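## Task

Move tube B (orange cap, currently in rack RK at D5) fully down into bore A4 of mixer MX, then press the mixer's START key and keep the tube seated until the green lamp on top of the mixer turns off. Do not grip or unseat anyone else's tubes in their bores or wells, keep every station upright and flat on the bench mat, make sure everything stays in place without the robot holding it, and finish with the gripper open and moved away.

## Robot and tools

Robot and layout. One arm with a two-finger gripper. The fingers point along the gripper's +z axis and close along its y axis. The reported hand position is the point between the finger pads, roughly 1 cm behind the tips. The rack RK sits closest to the arm's base; behind it, left to right, stand BAL (balance), MX (mixer), SP, DB and MG. None is fastened, so any station can be shoved or tipped. On each station, row A is the row nearest its front and column 1 is at the left when facing that front. START is a key on the mixer's slanted front face. The green lamp on top shows a run in progress; a red lamp means the run was interrupted (shaking block grabbed or bumped), and START must be pressed again. Pressing START during a run has no effect. Tubes must be pushed to the bottom of their bore.

Frames. Result lines report end_effector_position (metres) and end_effector_quat_wxyz in the scene frame: origin on the table under the arm's base, +z up, +y to the left when facing along +x. The base may be tilted, and the printed position can be off, more so far from the base. Motion commands, however, are in the gripper's own axes.

execute_actions(actions): a list of actions run in sequence. Each action is a table of up to 15 rows, one row per 1/30 s step; if fewer rows are given, the last row repeats until 15 steps pass. A row has 7 numbers in [-1, 1]: dx, dy, dz, rx, ry, rz, opening. The first six are an offset (not a pose) from the gripper pose measured when the action began, expressed in gripper axes; every row refers to that same starting pose, not to the row before it. Scale: 1.0 equals 0.6 m for translation or 180 degrees for rotation; rx, ry, rz form a single rotation vector. Opening is absolute: +1 fully open (0.094 m), -1 closed. Optionally 6 more numbers in [0, 1] follow, gain multipliers for the joints in order waist, shoulder, elbow, wrist pitch, wrist yaw, wrist roll; they persist until changed. An empty list only returns state and images.

move(target, speed, blocking): target is one 7-number row (optionally 13) with the same meaning: an offset in gripper axes from the pose shown in the latest result, plus absolute opening, sent when the move begins. The path is straight, 0.5 to 10 s long (cut off at 10 s), turning the short way. speed is m/s, 0.002 to 0.5, default 0.25; rotation is capped at twice that in rad/s. The path ignores obstacles, and contact force grows with speed and with how far the target lies beyond the contact point. The gripper can lag, drift and overshoot speed, worst with the arm stretched. The extra 'move:' line reports the ending (done, off_target, moving, held, fault), active limits (paced = command clipped; held = a safety check blocked steps, after which the arm may surge), and distance to target. blocking=false returns after 0.5 s while the arm keeps going; then only wait or stop are accepted until a result shows the move finished.

wait(seconds): 0 to 10; the arm keeps its last command and a running move continues. stop(): brakes a running move, needing some distance; fingers are not stopped. zoom_image(camera, region): enlarges [x0, y0, x1, y1] pixels (max 504 by 504) of cam_high, cam_low or cam_wrist, each 896x504. finished_scene(scene): ends the given scene after the last command has been held; irreversible, and its result states success and gives the next task. Replying without any tool call ends everything.

Control behaviour. Each step the commanded pose is clamped to within 70 mm and 16 degrees of the measured pose, so a distant target needs several actions; after an action the arm goes only as far as the last clamped pose. Position is favoured over orientation when both cannot be met. Moves often finish a centimetre or more low, and zero offsets let the arm sag further; correct by commanding back to the intended height first, then zeros. Very small commands of a few mm may produce no motion. Because offsets start from the measured pose, repeating a small push against a rigid surface does not press harder, but against something yielding it keeps advancing. 'Hand target' shows where the controller is heading; 'pose unreachable' means the clearance check altered or blocked the command (a mount under the base counts as arm).

Results also list joint positions and velocities (waist, shoulder, elbow, wrist pitch, wrist yaw, wrist roll in rad and rad/s, then finger gap in m). Ranges: waist -2.880 to 2.880, shoulder 0.000 to 3.142, elbow 0.000 to 3.019, wrist pitch -1.693 to 1.571, wrist yaw -1.571 to 1.571, wrist roll -2.094 to 2.094. grip_measured is the finger opening on the command scale, possibly offset by about 1 mm for the whole scene. To hold something, command about 0.03 below grip_measured (less for a lighter hold); pad force caps at roughly 50 to 62 N and is weaker on parts under 2 mm thick, with a brief spike at first contact.

Cautions. Never drop objects, slam, strike or push hard, and never knock anything off the table, which ends the scene. Loose objects may get nudged occasionally. Holding loads heats motors: a MOTOR HOT warning appears from 85 °C, and at 100 °C an OVER-TEMPERATURE FAULT drops the arm. Avoid faults and stops, move smoothly and without waste, and release and retreat at the end.

Each tool is called after "Request:" as a command line: name --argument value for each argument, lists and objects as JSON in quotes; but a table of rows of numbers goes row by row, as --pt "numbers of a row", without its own name.

## Session

Request:
execute_actions --actions '[]'

Scene clock: 0.00 s.
end_effector_position=(+0.5787, -0.0366, +0.3296) grip_measured=+1.000 end_effector_quat_wxyz=(-0.102, +0.124, +0.987, -0.031)
Joint positions: [ 0.171  1.263  1.301 -0.93   0.529  0.293  0.094]
Joint velocities: [ 0.015  0.005 -0.007 -0.007 -0.007 -0.051  0.   ]
Motor temperatures (°C, as the motors report them): [19 18 21 21 19 21]
Hand target: +0.581, -0.037, +0.326; -0.103, +0.125, +0.986, -0.032
Joint stiffness scale: [1. 1. 1. 1. 1. 1.]

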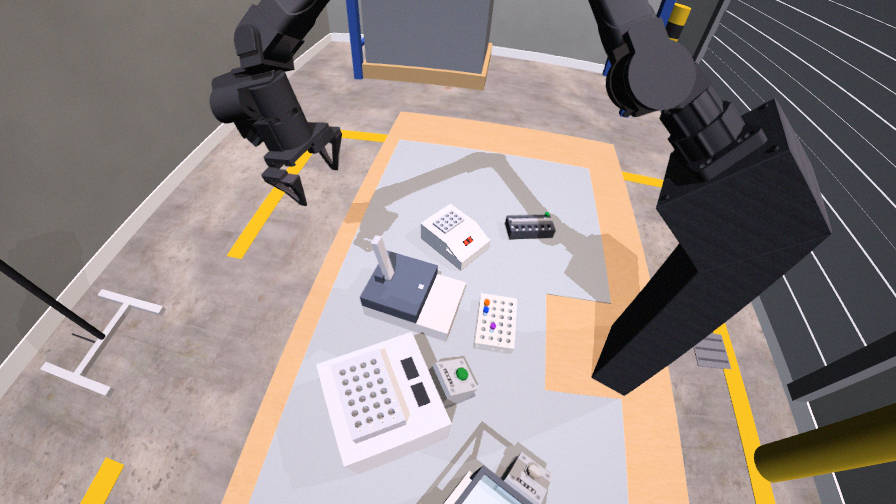

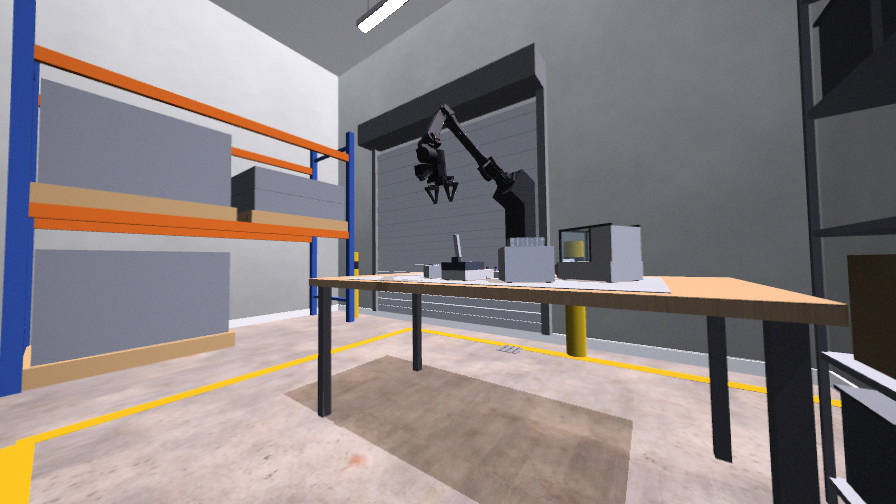

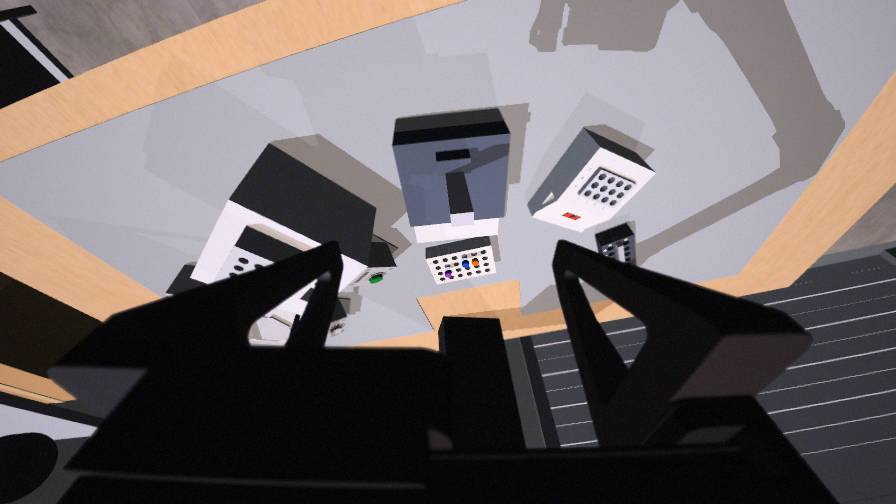

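Request:
move --target '[0.37,-0.088,0.218,-0.027,-0.062,0,1]'

Scene clock: 5.40 s.
end_effector_position=(+0.3326, -0.0369, +0.2570) grip_measured=+1.000 end_effector_quat_wxyz=(+0.004, +0.131, +0.991, +0.004)
Joint positions: [-0.043  1.118  0.425  0.104  0.306  0.049  0.094]
Joint velocities: [-0.015  0.015  0.002  0.002 -0.051 -0.11   0.   ]
Motor temperatures (°C, as the motors report them): [19 19 21 21 19 21]
Hand target: +0.327, -0.040, +0.251; -0.002, +0.126, +0.992, +0.000
Off the commanded pose: 0.009 m, 1 deg.
Joint stiffness scale: [1. 1. 1. 1. 1. 1.]
move: done

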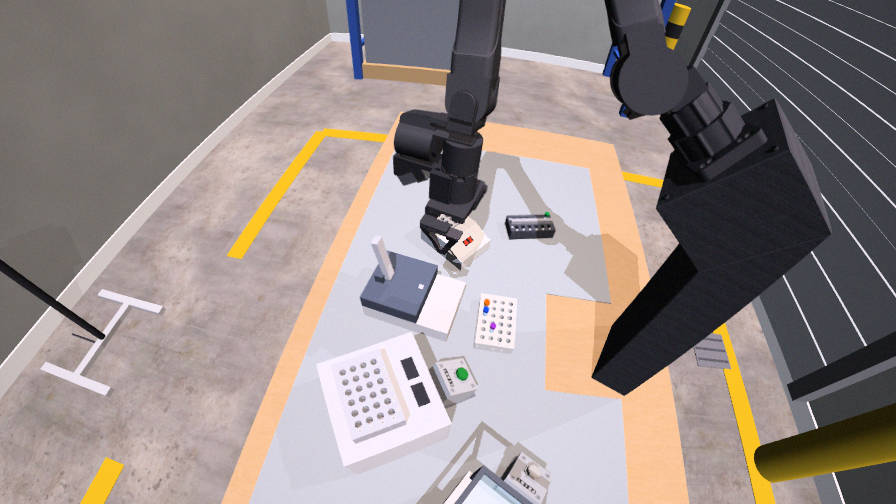

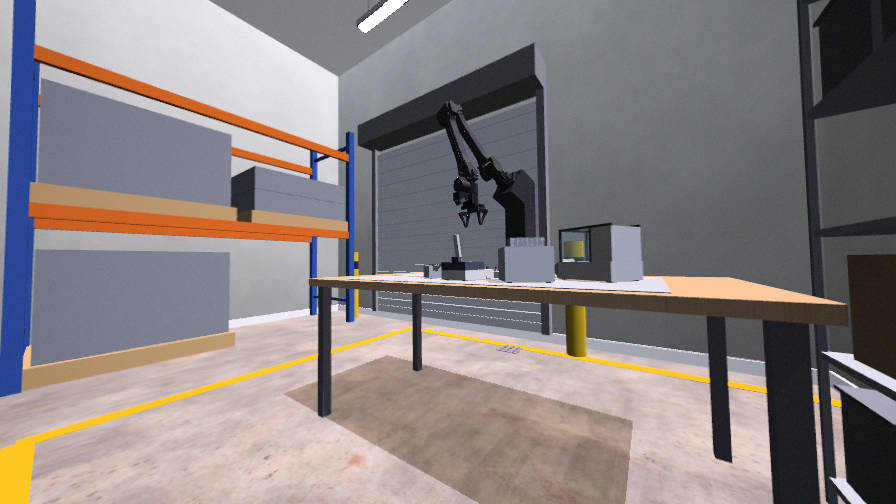

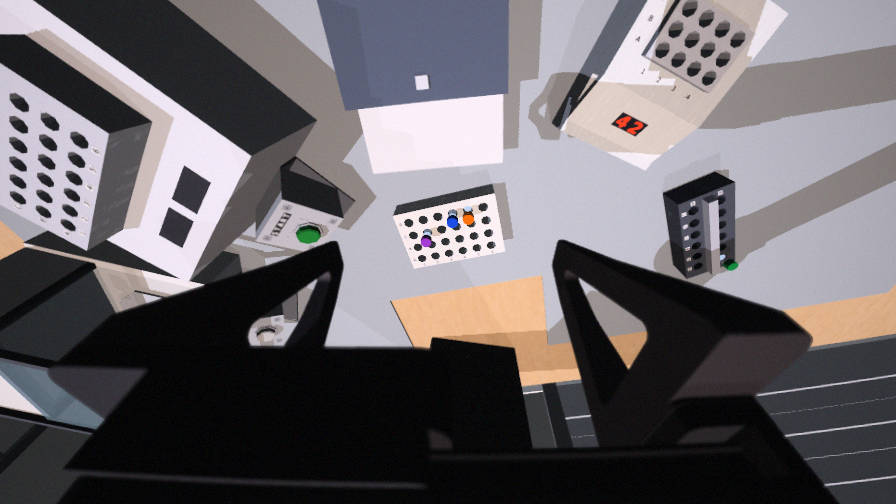

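Request:
move --target '[0.12,-0.038,0.2,0,0,0.44,-0.3]'

Scene clock: 11.47 s.
end_effector_position=(+0.2605, -0.0333, +0.1424) grip_measured=-0.298 end_effector_quat_wxyz=(-0.001, +0.725, +0.689, +0.012)
Joint positions: [-0.194  1.693  0.455  0.671  0.167  1.322  0.033]
Joint velocities: [-0.015 -0.024 -0.012 -0.007 -0.022  0.037  0.001]
Motor temperatures (°C, as the motors report them): [19 19 21 21 19 21]
Hand target: +0.257, -0.039, +0.136; +0.000, +0.733, +0.681, +0.006
Off the commanded pose: 0.009 m, 2 deg.
Joint stiffness scale: [1. 1. 1. 1. 1. 1.]
move: done

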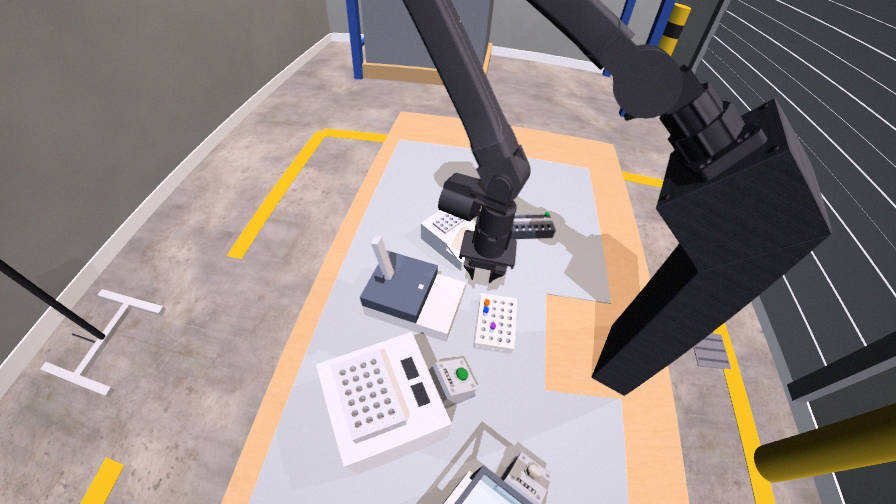

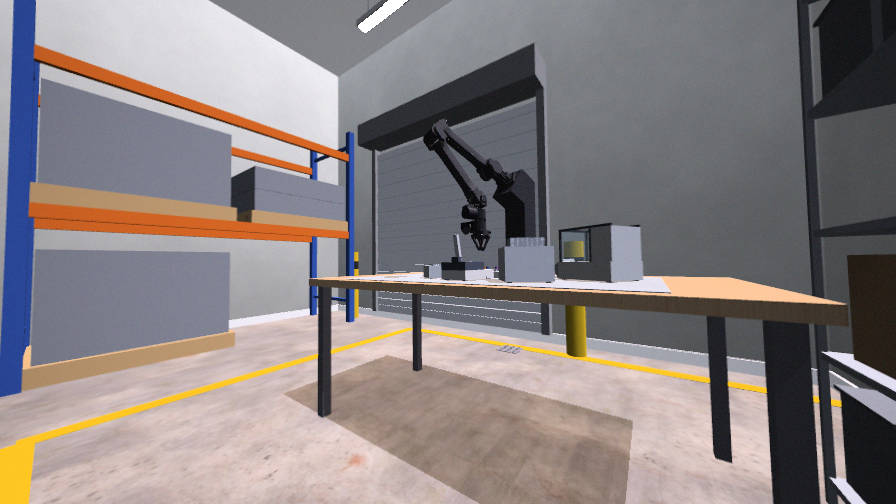

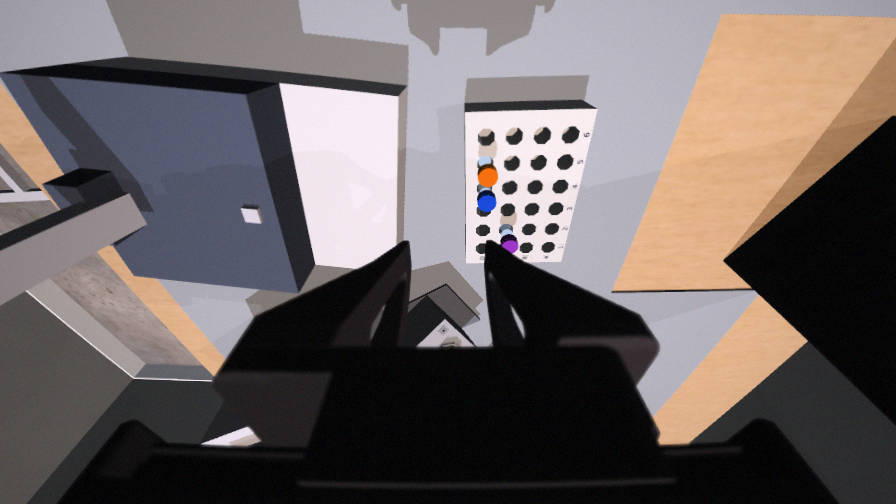

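Request:
move --target '[0,-0.05,0.09,0,0,0,-0.3]' --speed 0.1

Scene clock: 13.70 s.
end_effector_position=(+0.2334, -0.0244, +0.0941) grip_measured=-0.298 end_effector_quat_wxyz=(-0.005, +0.726, +0.688, +0.016)
Joint positions: [-0.224  1.918  0.532  0.819  0.132  1.31   0.033]
Joint velocities: [-0.024 -0.015 -0.007 -0.007 -0.007 -0.081  0.001]
Motor temperatures (°C, as the motors report them): [19 19 21 21 19 21]
Hand target: +0.230, -0.031, +0.088; -0.002, +0.725, +0.689, +0.012
Off the commanded pose: 0.009 m, 1 deg.
Joint stiffness scale: [1. 1. 1. 1. 1. 1.]
move: done

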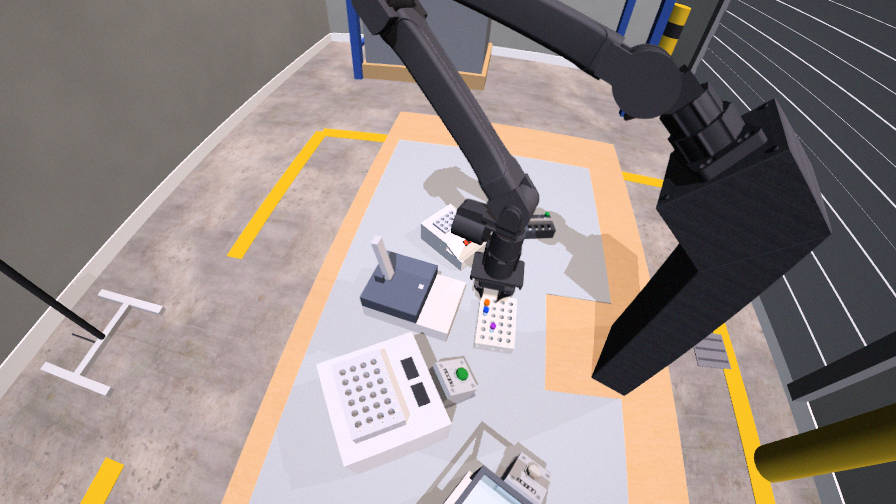

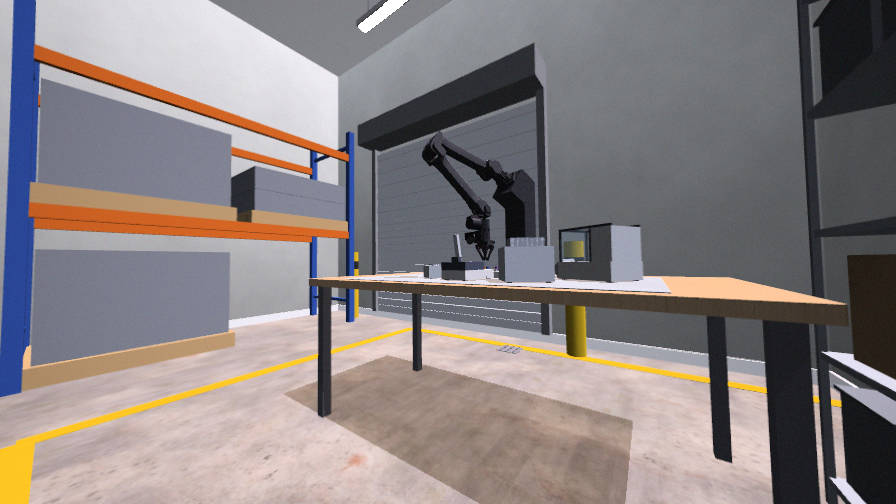

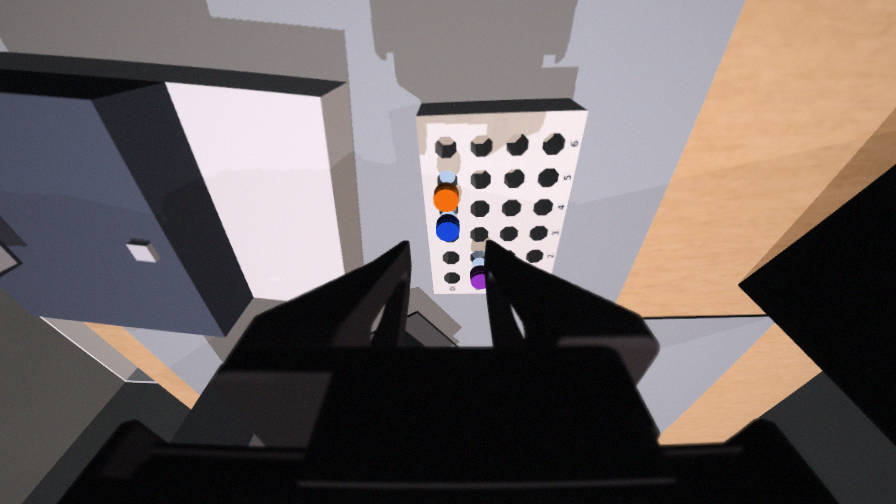

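Request:
move --target '[-0.025,-0.004,0.06,0,0,0,-0.3]' --speed 0.05

Scene clock: 17.10 s.
end_effector_position=(+0.2410, -0.0337, +0.0645) grip_measured=-0.298 end_effector_quat_wxyz=(-0.000, +0.727, +0.686, +0.025)
Joint positions: [-0.259  1.977  0.611  0.819  0.091  1.295  0.033]
Joint velocities: [-0.015  0.005 -0.022  0.002  0.022 -0.022 -0.   ]
Motor temperatures (°C, as the motors report them): [19 19 22 21 19 21]
Hand target: +0.230, -0.038, +0.058; -0.006, +0.726, +0.688, +0.016
Off the commanded pose: 0.013 m, 1 deg.
Joint stiffness scale: [1. 1. 1. 1. 1. 1.]
move: off_target

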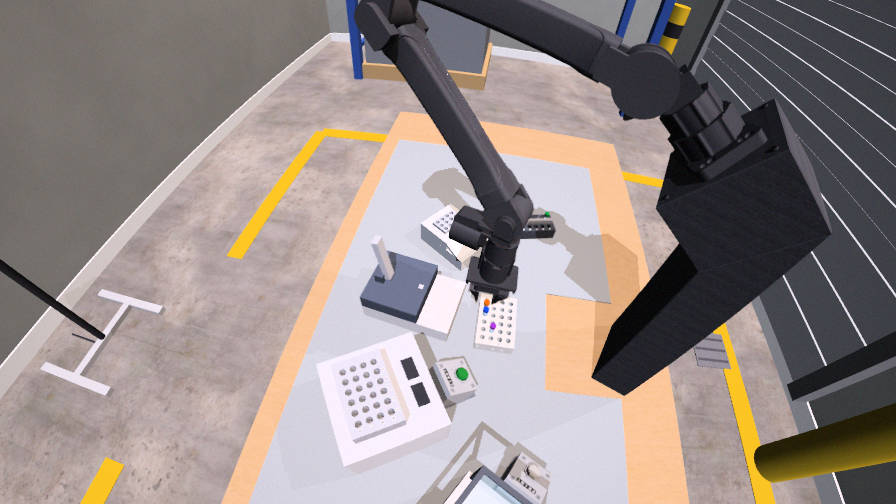

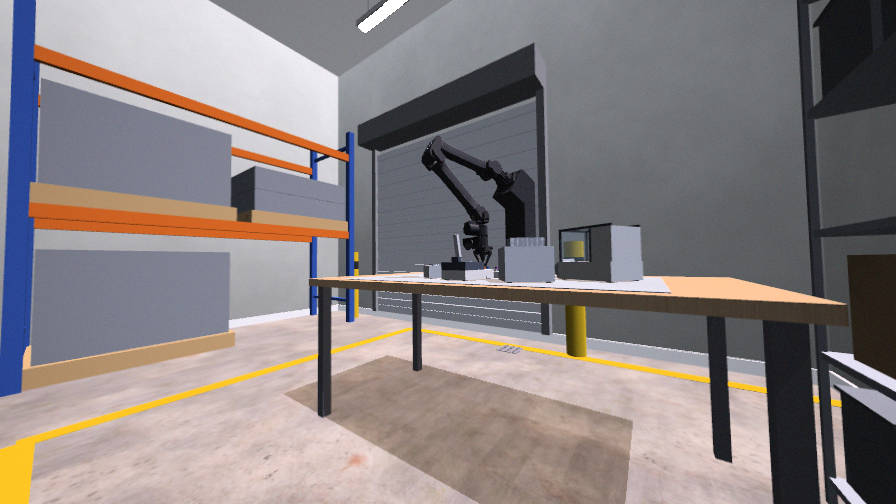

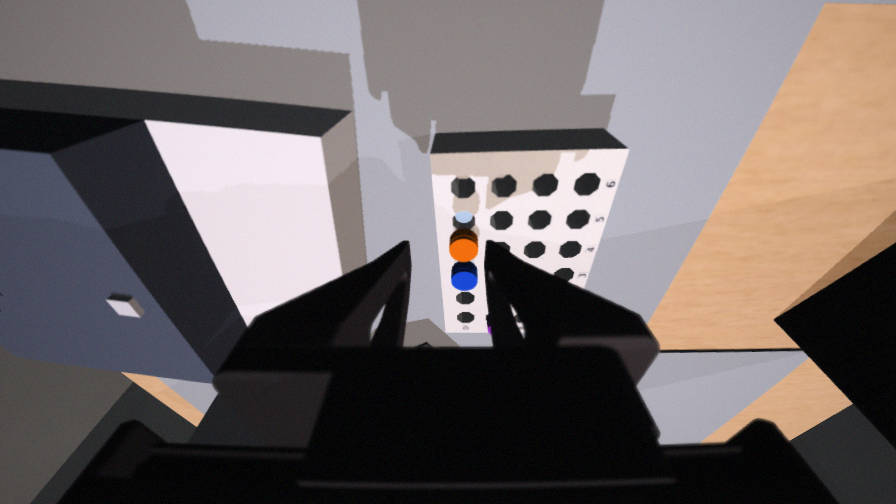

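Request:
move --target '[-0.008,-0.022,0.015,0.016,-0.012,0,-0.3]' --speed 0.05

Request:
move --target '[-0.008,-0.01,0.032,0.004,0,0,-0.3]' --speed 0.03

Scene clock: 20.90 s.
end_effector_position=(+0.2390, -0.0410, +0.0613) grip_measured=-0.298 end_effector_quat_wxyz=(+0.006, +0.727, +0.687, +0.002)
Joint positions: [-0.259  1.977  0.622  0.798  0.137  1.294  0.033]
Joint velocities: [-0.005  0.005  0.002 -0.002  0.007 -0.022 -0.   ]
Motor temperatures (°C, as the motors report them): [19 19 22 21 19 21]
Hand target: +0.228, -0.037, +0.055; -0.005, +0.727, +0.686, -0.006
Off the commanded pose: 0.013 m, 2 deg.
Joint stiffness scale: [1. 1. 1. 1. 1. 1.]
move: off_target

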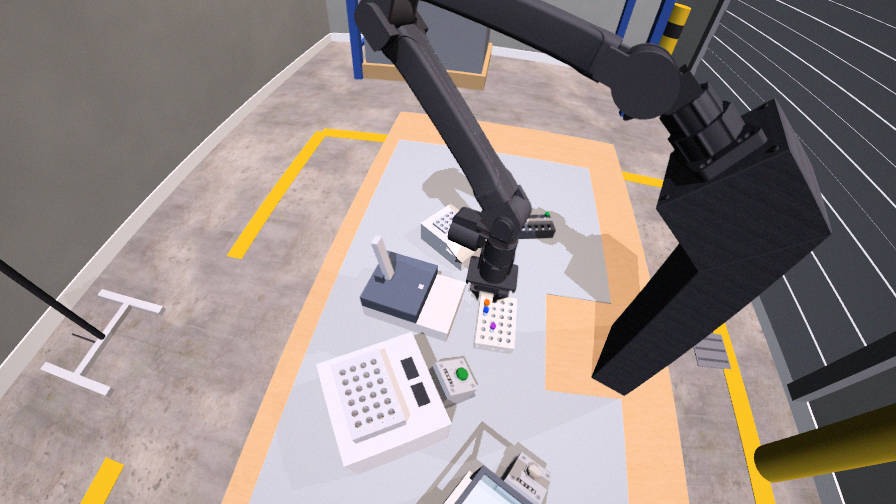

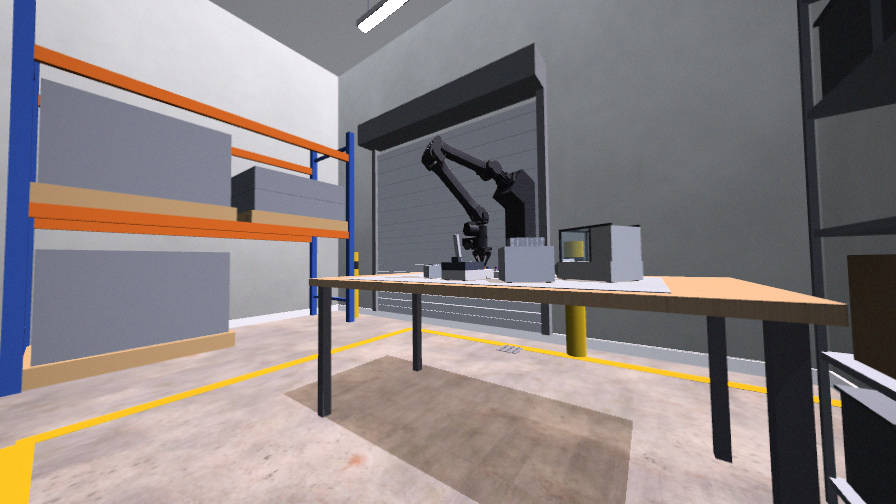

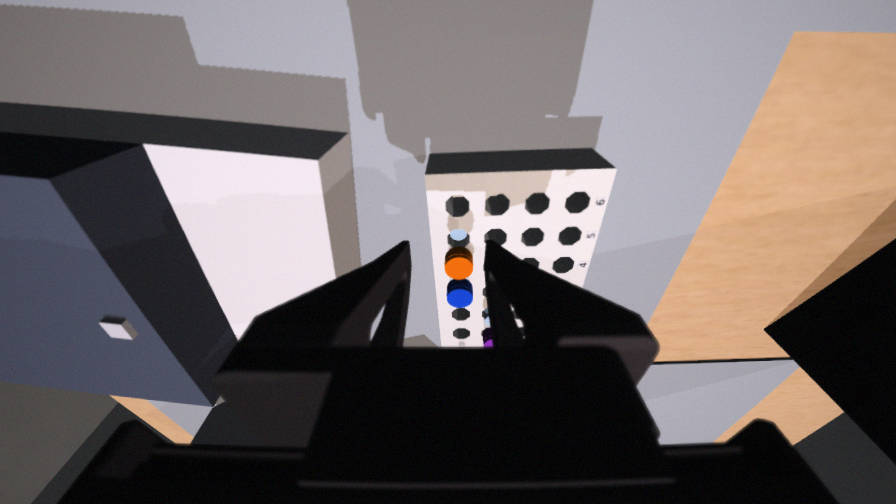

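Scene clock: 21.87 s.
end_effector_position=(+0.2448, -0.0409, +0.0494) grip_measured=-0.298 end_effector_quat_wxyz=(+0.009, +0.728, +0.685, +0.008)
Joint positions: [-0.262  2.001  0.656  0.798  0.127  1.294  0.033]
Joint velocities: [-0.005 -0.005 -0.012 -0.007 -0.022  0.022  0.001]
Motor temperatures (°C, as the motors report them): [19 19 22 21 19 21]
Hand target: +0.233, -0.045, +0.043; +0.001, +0.727, +0.686, -0.003
Off the commanded pose: 0.015 m, 1 deg.
Joint stiffness scale: [1. 1. 1. 1. 1. 1.]
move: off_target

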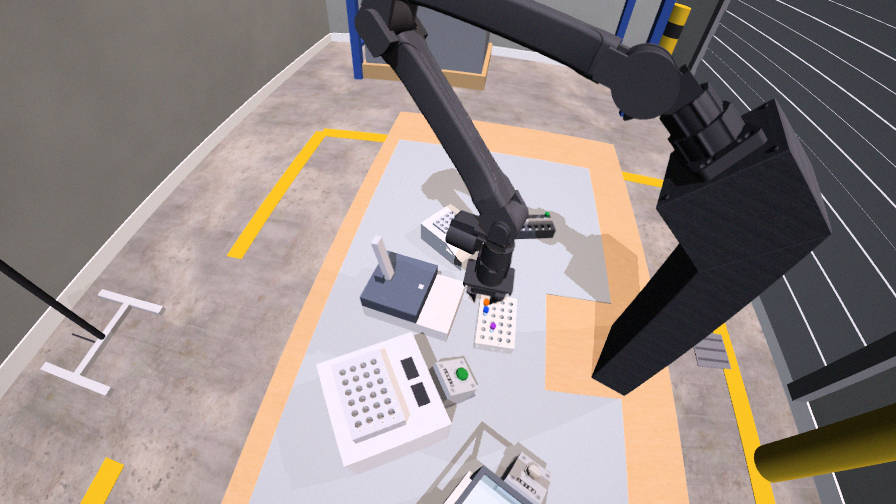

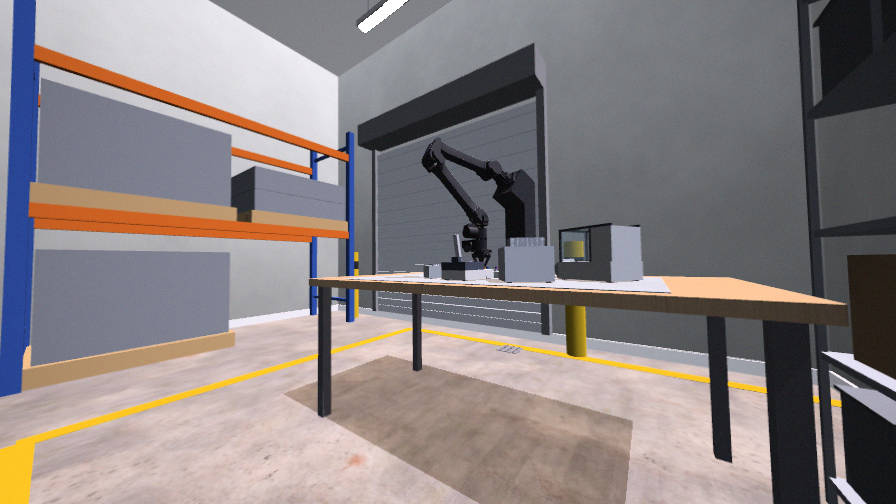

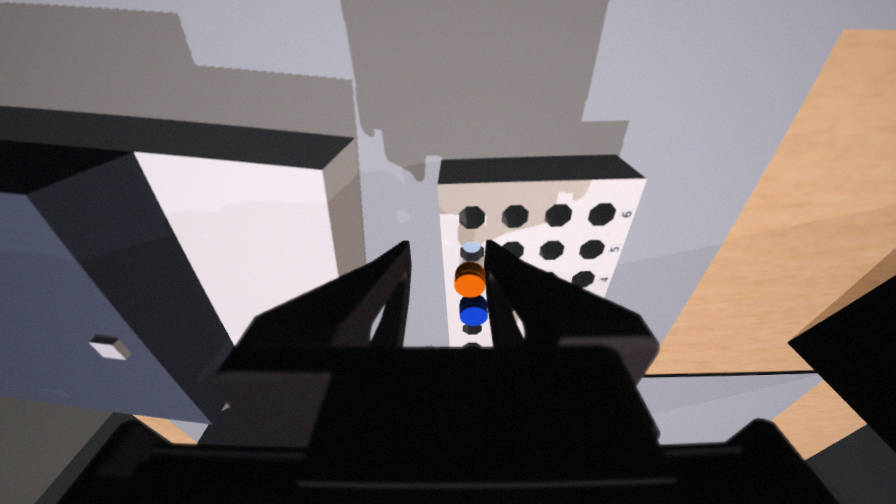

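Request:
move --target '[0.004,-0.038,0.014,0.006,0,0,-0.3]' --speed 0.03

Scene clock: 24.63 s.
end_effector_position=(+0.2317, -0.0356, +0.0448) grip_measured=-0.298 end_effector_quat_wxyz=(+0.005, +0.728, +0.686, +0.007)
Joint positions: [-0.262  2.042  0.656  0.83   0.126  1.294  0.033]
Joint velocities: [-0.015 -0.005  0.022 -0.022 -0.007 -0.007 -0.   ]
Motor temperatures (°C, as the motors report them): [19 19 22 21 19 21]
Hand target: +0.222, -0.037, +0.041; +0.002, +0.728, +0.686, +0.002
Off the commanded pose: 0.010 m, 1 deg.
Joint stiffness scale: [1. 1. 1. 1. 1. 1.]
move: done

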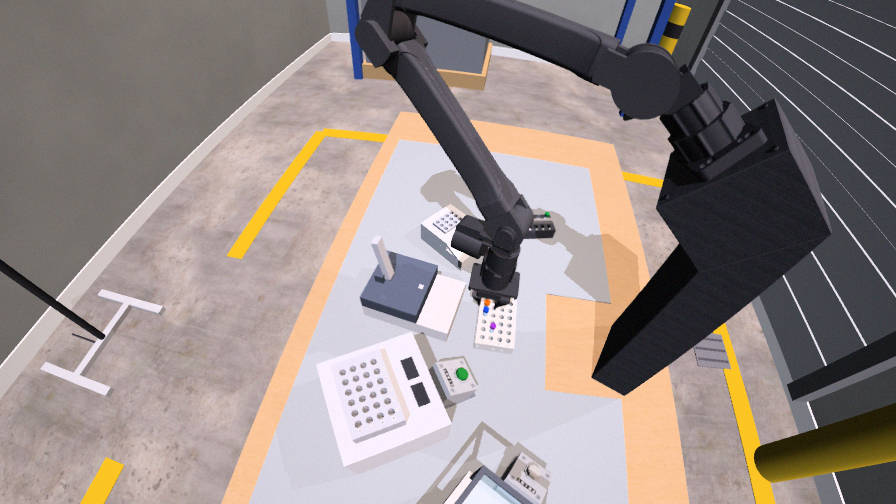

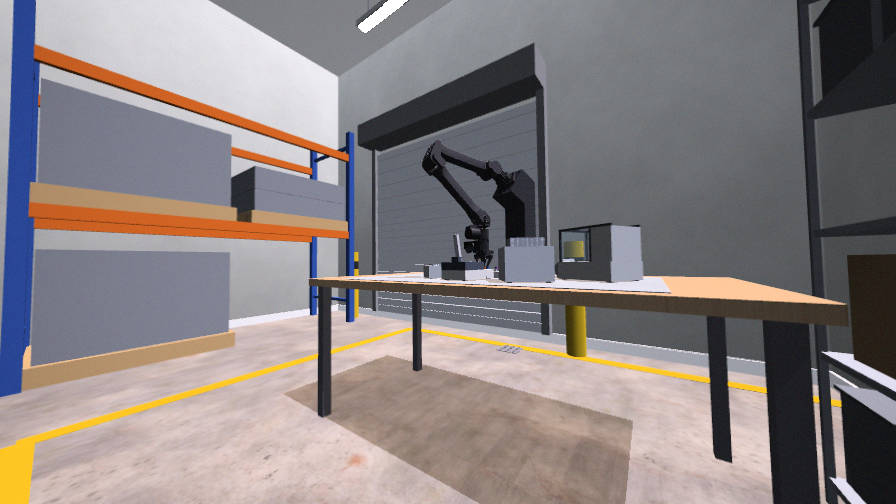

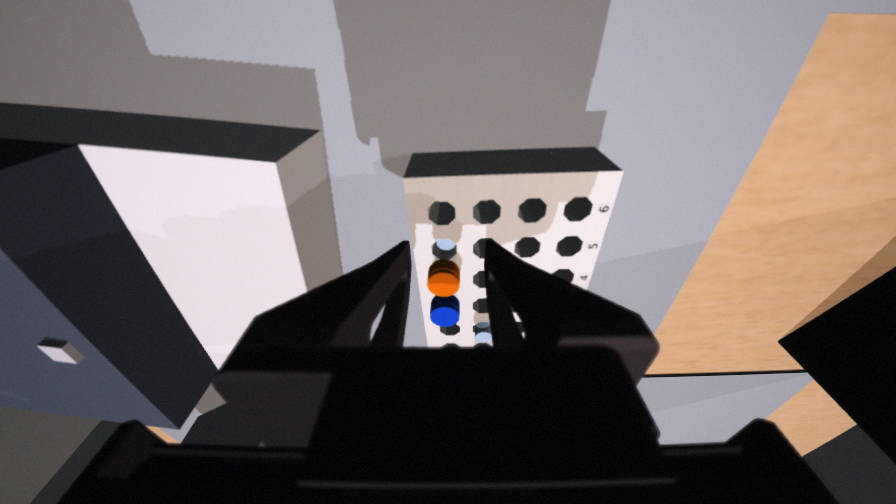

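Request:
move --target '[-0.003,-0.012,0.006,0,0,0,-0.76]' --speed 0.03

Request:
move --target '[0,-0.01,-0.08,0,0,0,-0.76]' --speed 0.04

Request:
move --target '[0,0,-0.25,0,0,0,-0.76]'

Request:
move --target '[0.33,0.22,0,0,0,-0.6,-0.76]'

Scene clock: 28.10 s.
end_effector_position=(+0.2337, -0.0352, +0.0449) grip_measured=-0.750 end_effector_quat_wxyz=(+0.007, +0.728, +0.686, +0.011)
Joint positions: [-0.262  2.042  0.656  0.838  0.12   1.294  0.012]
Joint velocities: [ 0.005 -0.005  0.007 -0.012 -0.051 -0.007  0.001]
Motor temperatures (°C, as the motors report them): [19 19 22 21 19 21]
Hand target: +0.225, -0.037, +0.041; +0.005, +0.728, +0.686, +0.007
Off the commanded pose: 0.010 m, 1 deg.
Joint stiffness scale: [1. 1. 1. 1. 1. 1.]
move: done

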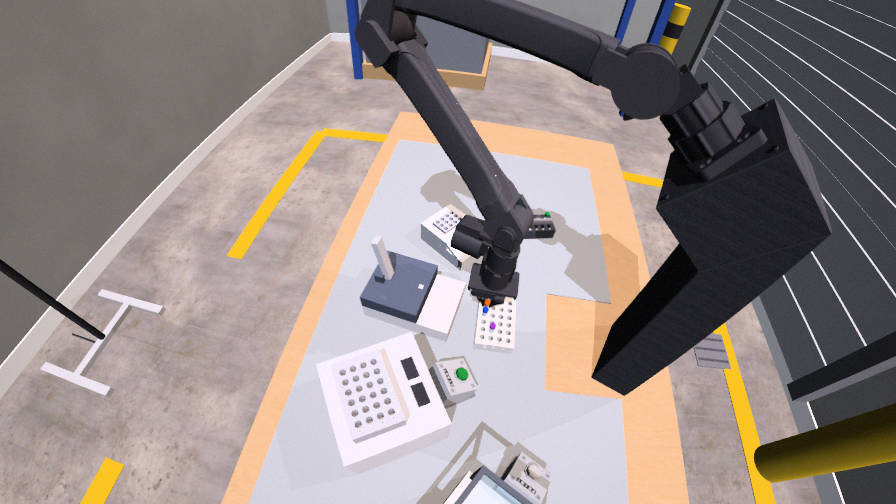

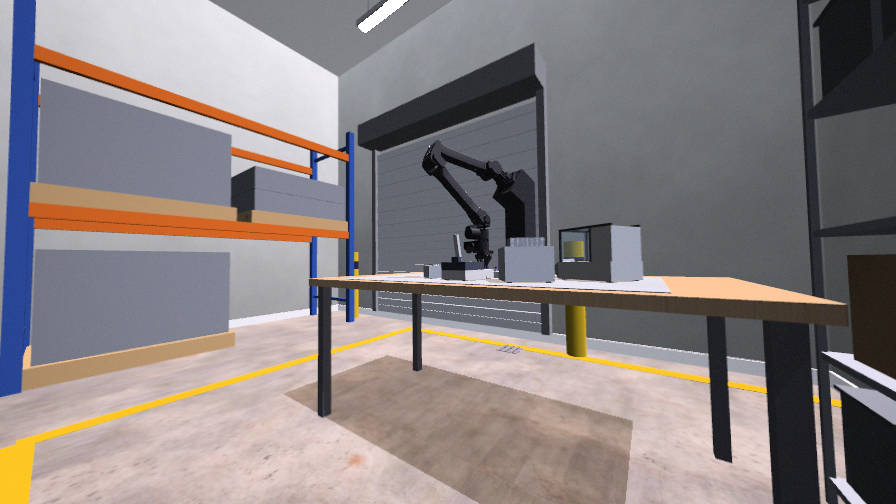

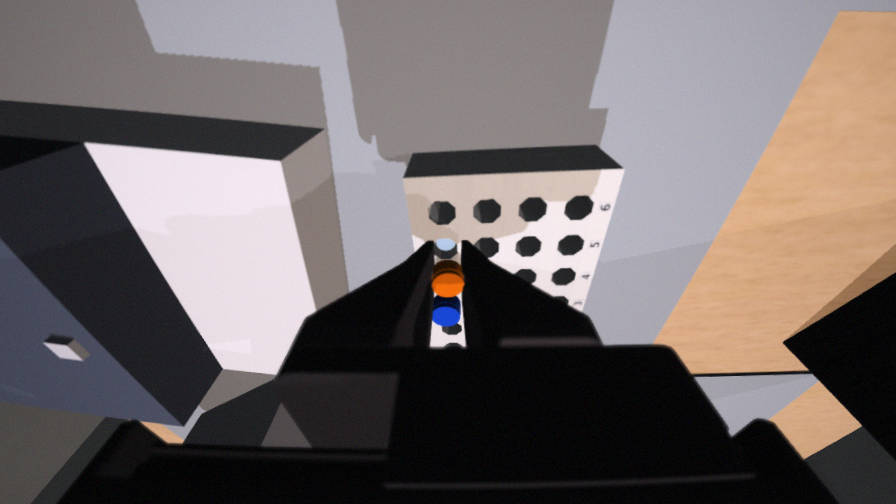

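Scene clock: 29.60 s.
end_effector_position=(+0.2336, -0.0414, +0.0810) grip_measured=-0.750 end_effector_quat_wxyz=(+0.013, +0.728, +0.685, +0.010)
Joint positions: [-0.262  1.952  0.559  0.854  0.126  1.294  0.012]
Joint velocities: [ 0.005  0.005  0.007  0.027  0.022 -0.007 -0.001]
Motor temperatures (°C, as the motors report them): [19 19 22 21 19 21]
Hand target: +0.227, -0.036, +0.092; +0.007, +0.728, +0.686, +0.011
Off the commanded pose: 0.015 m, 1 deg.
Joint stiffness scale: [1. 1. 1. 1. 1. 1.]
move: off_target

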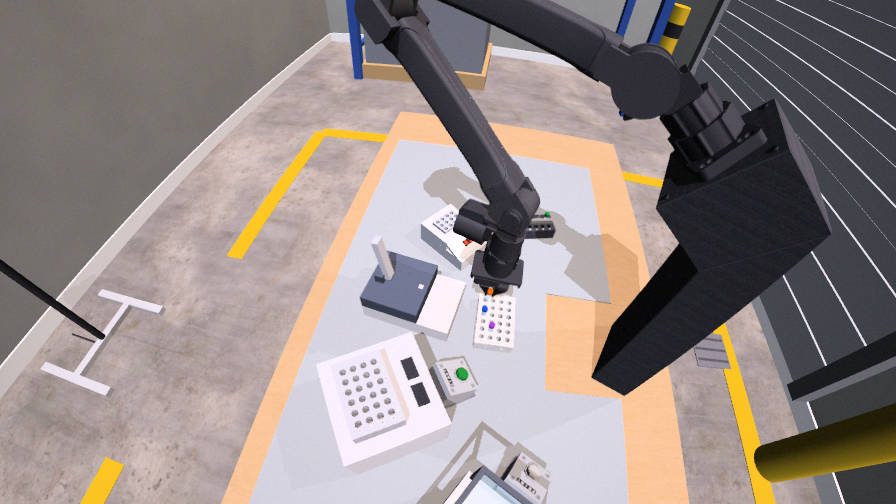

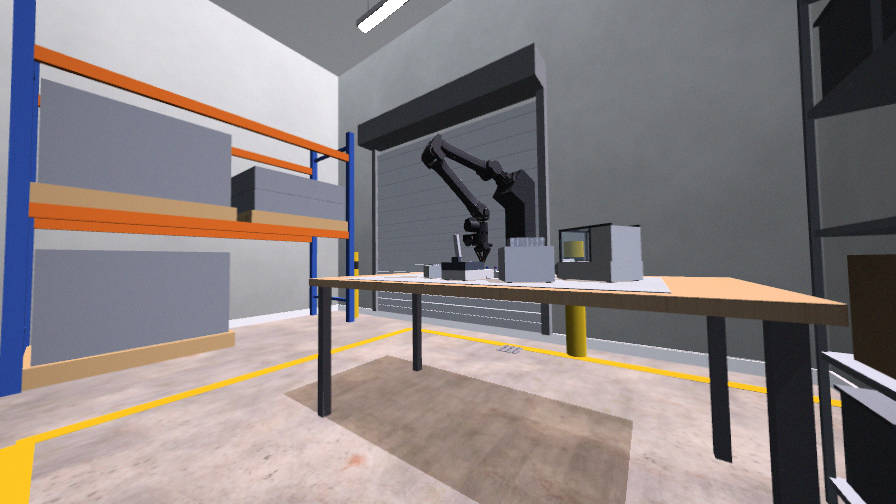

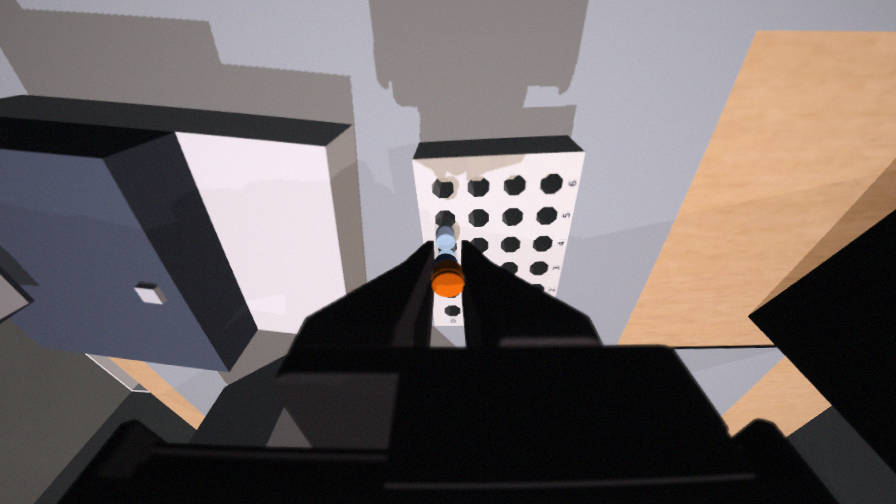

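Scene clock: 30.73 s.
end_effector_position=(+0.2417, -0.0507, +0.2271) grip_measured=-0.750 end_effector_quat_wxyz=(+0.027, +0.728, +0.685, +0.013)
Joint positions: [-0.199  1.408  0.231  0.663  0.189  1.321  0.012]
Joint velocities: [-0.024 -0.005 -0.002 -0.012 -0.007  0.007  0.   ]
Motor temperatures (°C, as the motors report them): [19 19 22 21 19 21]
Hand target: +0.230, -0.043, +0.231; +0.013, +0.728, +0.685, +0.011
Off the commanded pose: 0.017 m, 2 deg.
Joint stiffness scale: [1. 1. 1. 1. 1. 1.]
move: off_target

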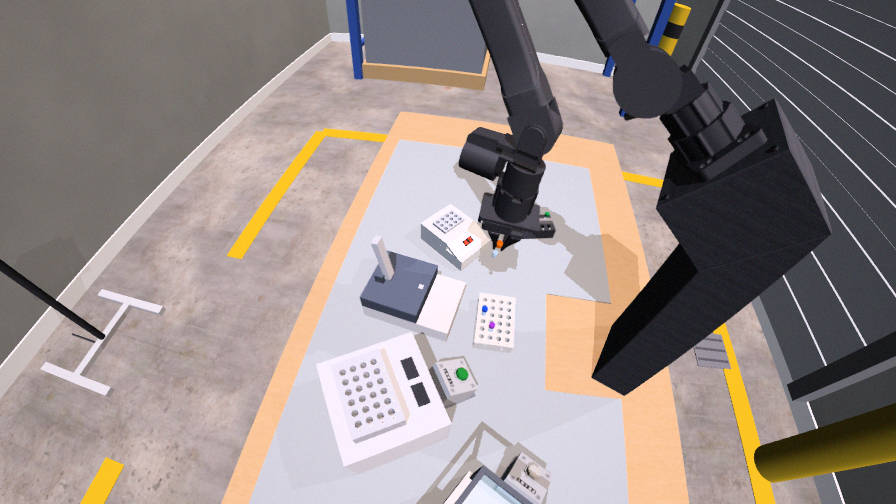

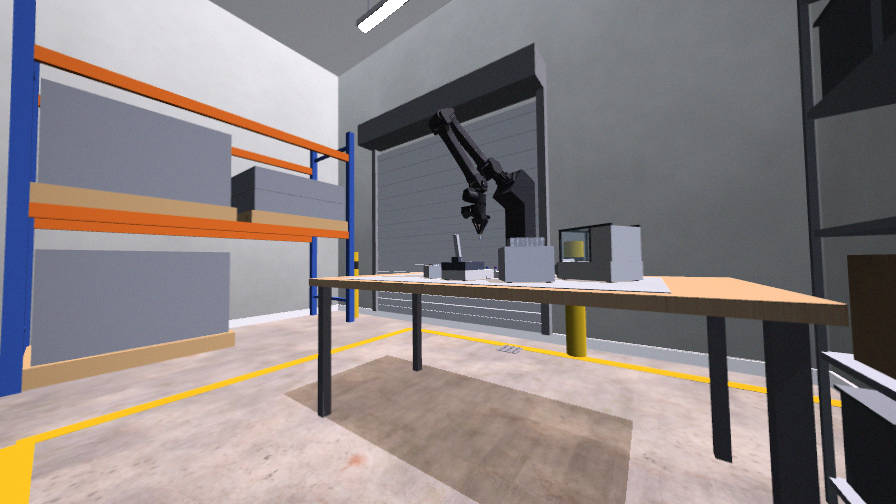

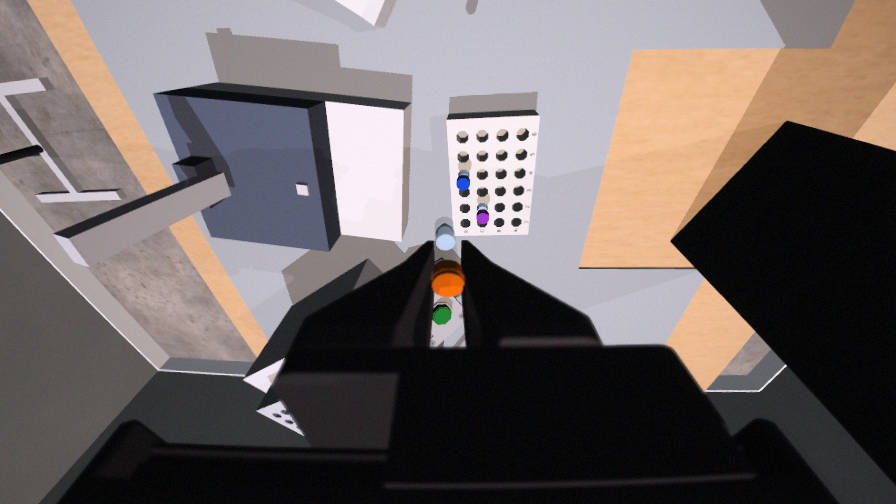

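Scene clock: 35.07 s.
end_effector_position=(+0.3920, +0.1325, +0.2361) grip_measured=-0.750 end_effector_quat_wxyz=(+0.038, -0.106, +0.993, -0.020)
Joint positions: [ 0.41   1.517  0.666  0.198  0.71  -0.167  0.012]
Joint velocities: [-0.015 -0.005  0.002 -0.002 -0.051 -0.11  -0.   ]
Motor temperatures (°C, as the motors report them): [19 19 22 21 19 21]
Hand target: +0.383, +0.142, +0.233; +0.029, -0.127, +0.991, -0.016
Off the commanded pose: 0.010 m, 3 deg.
Joint stiffness scale: [1. 1. 1. 1. 1. 1.]
move: off_target

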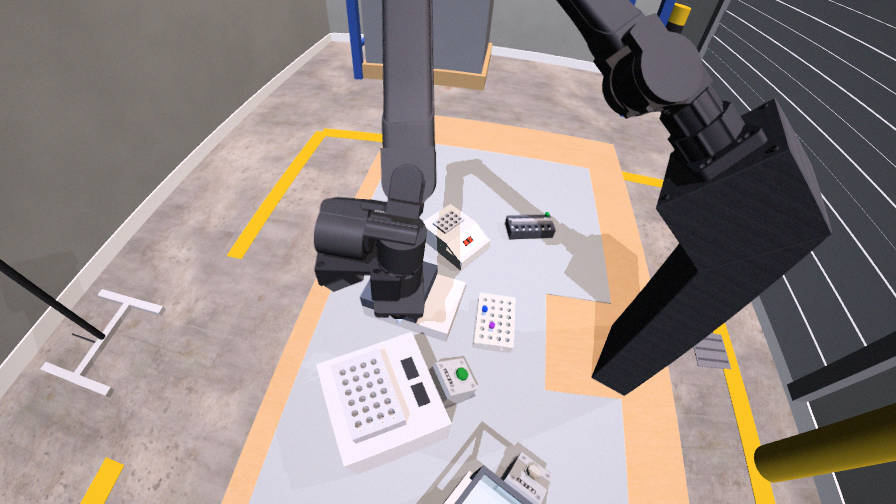

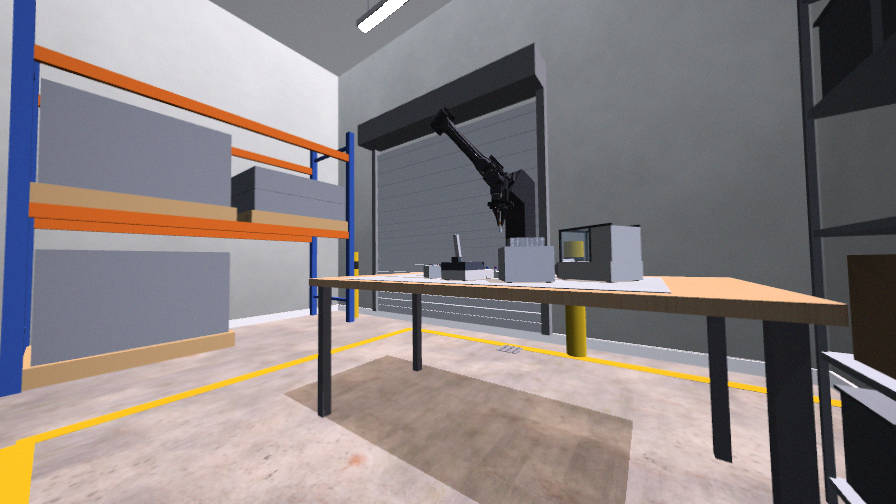

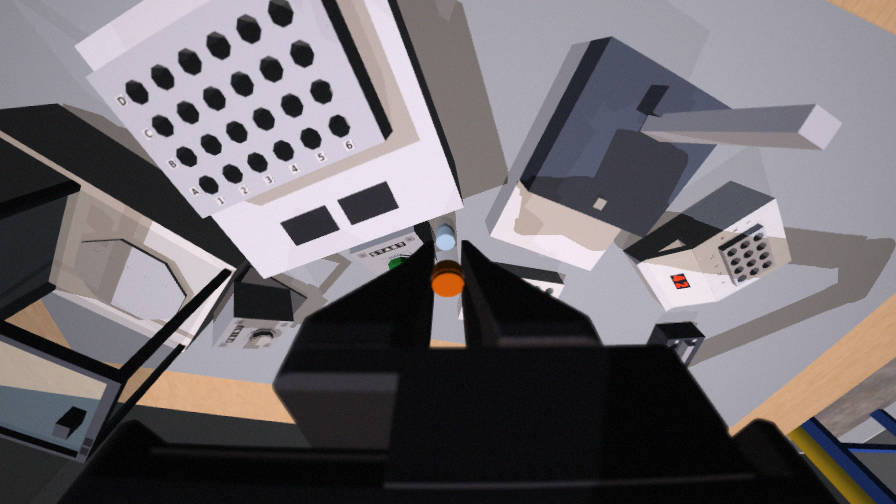

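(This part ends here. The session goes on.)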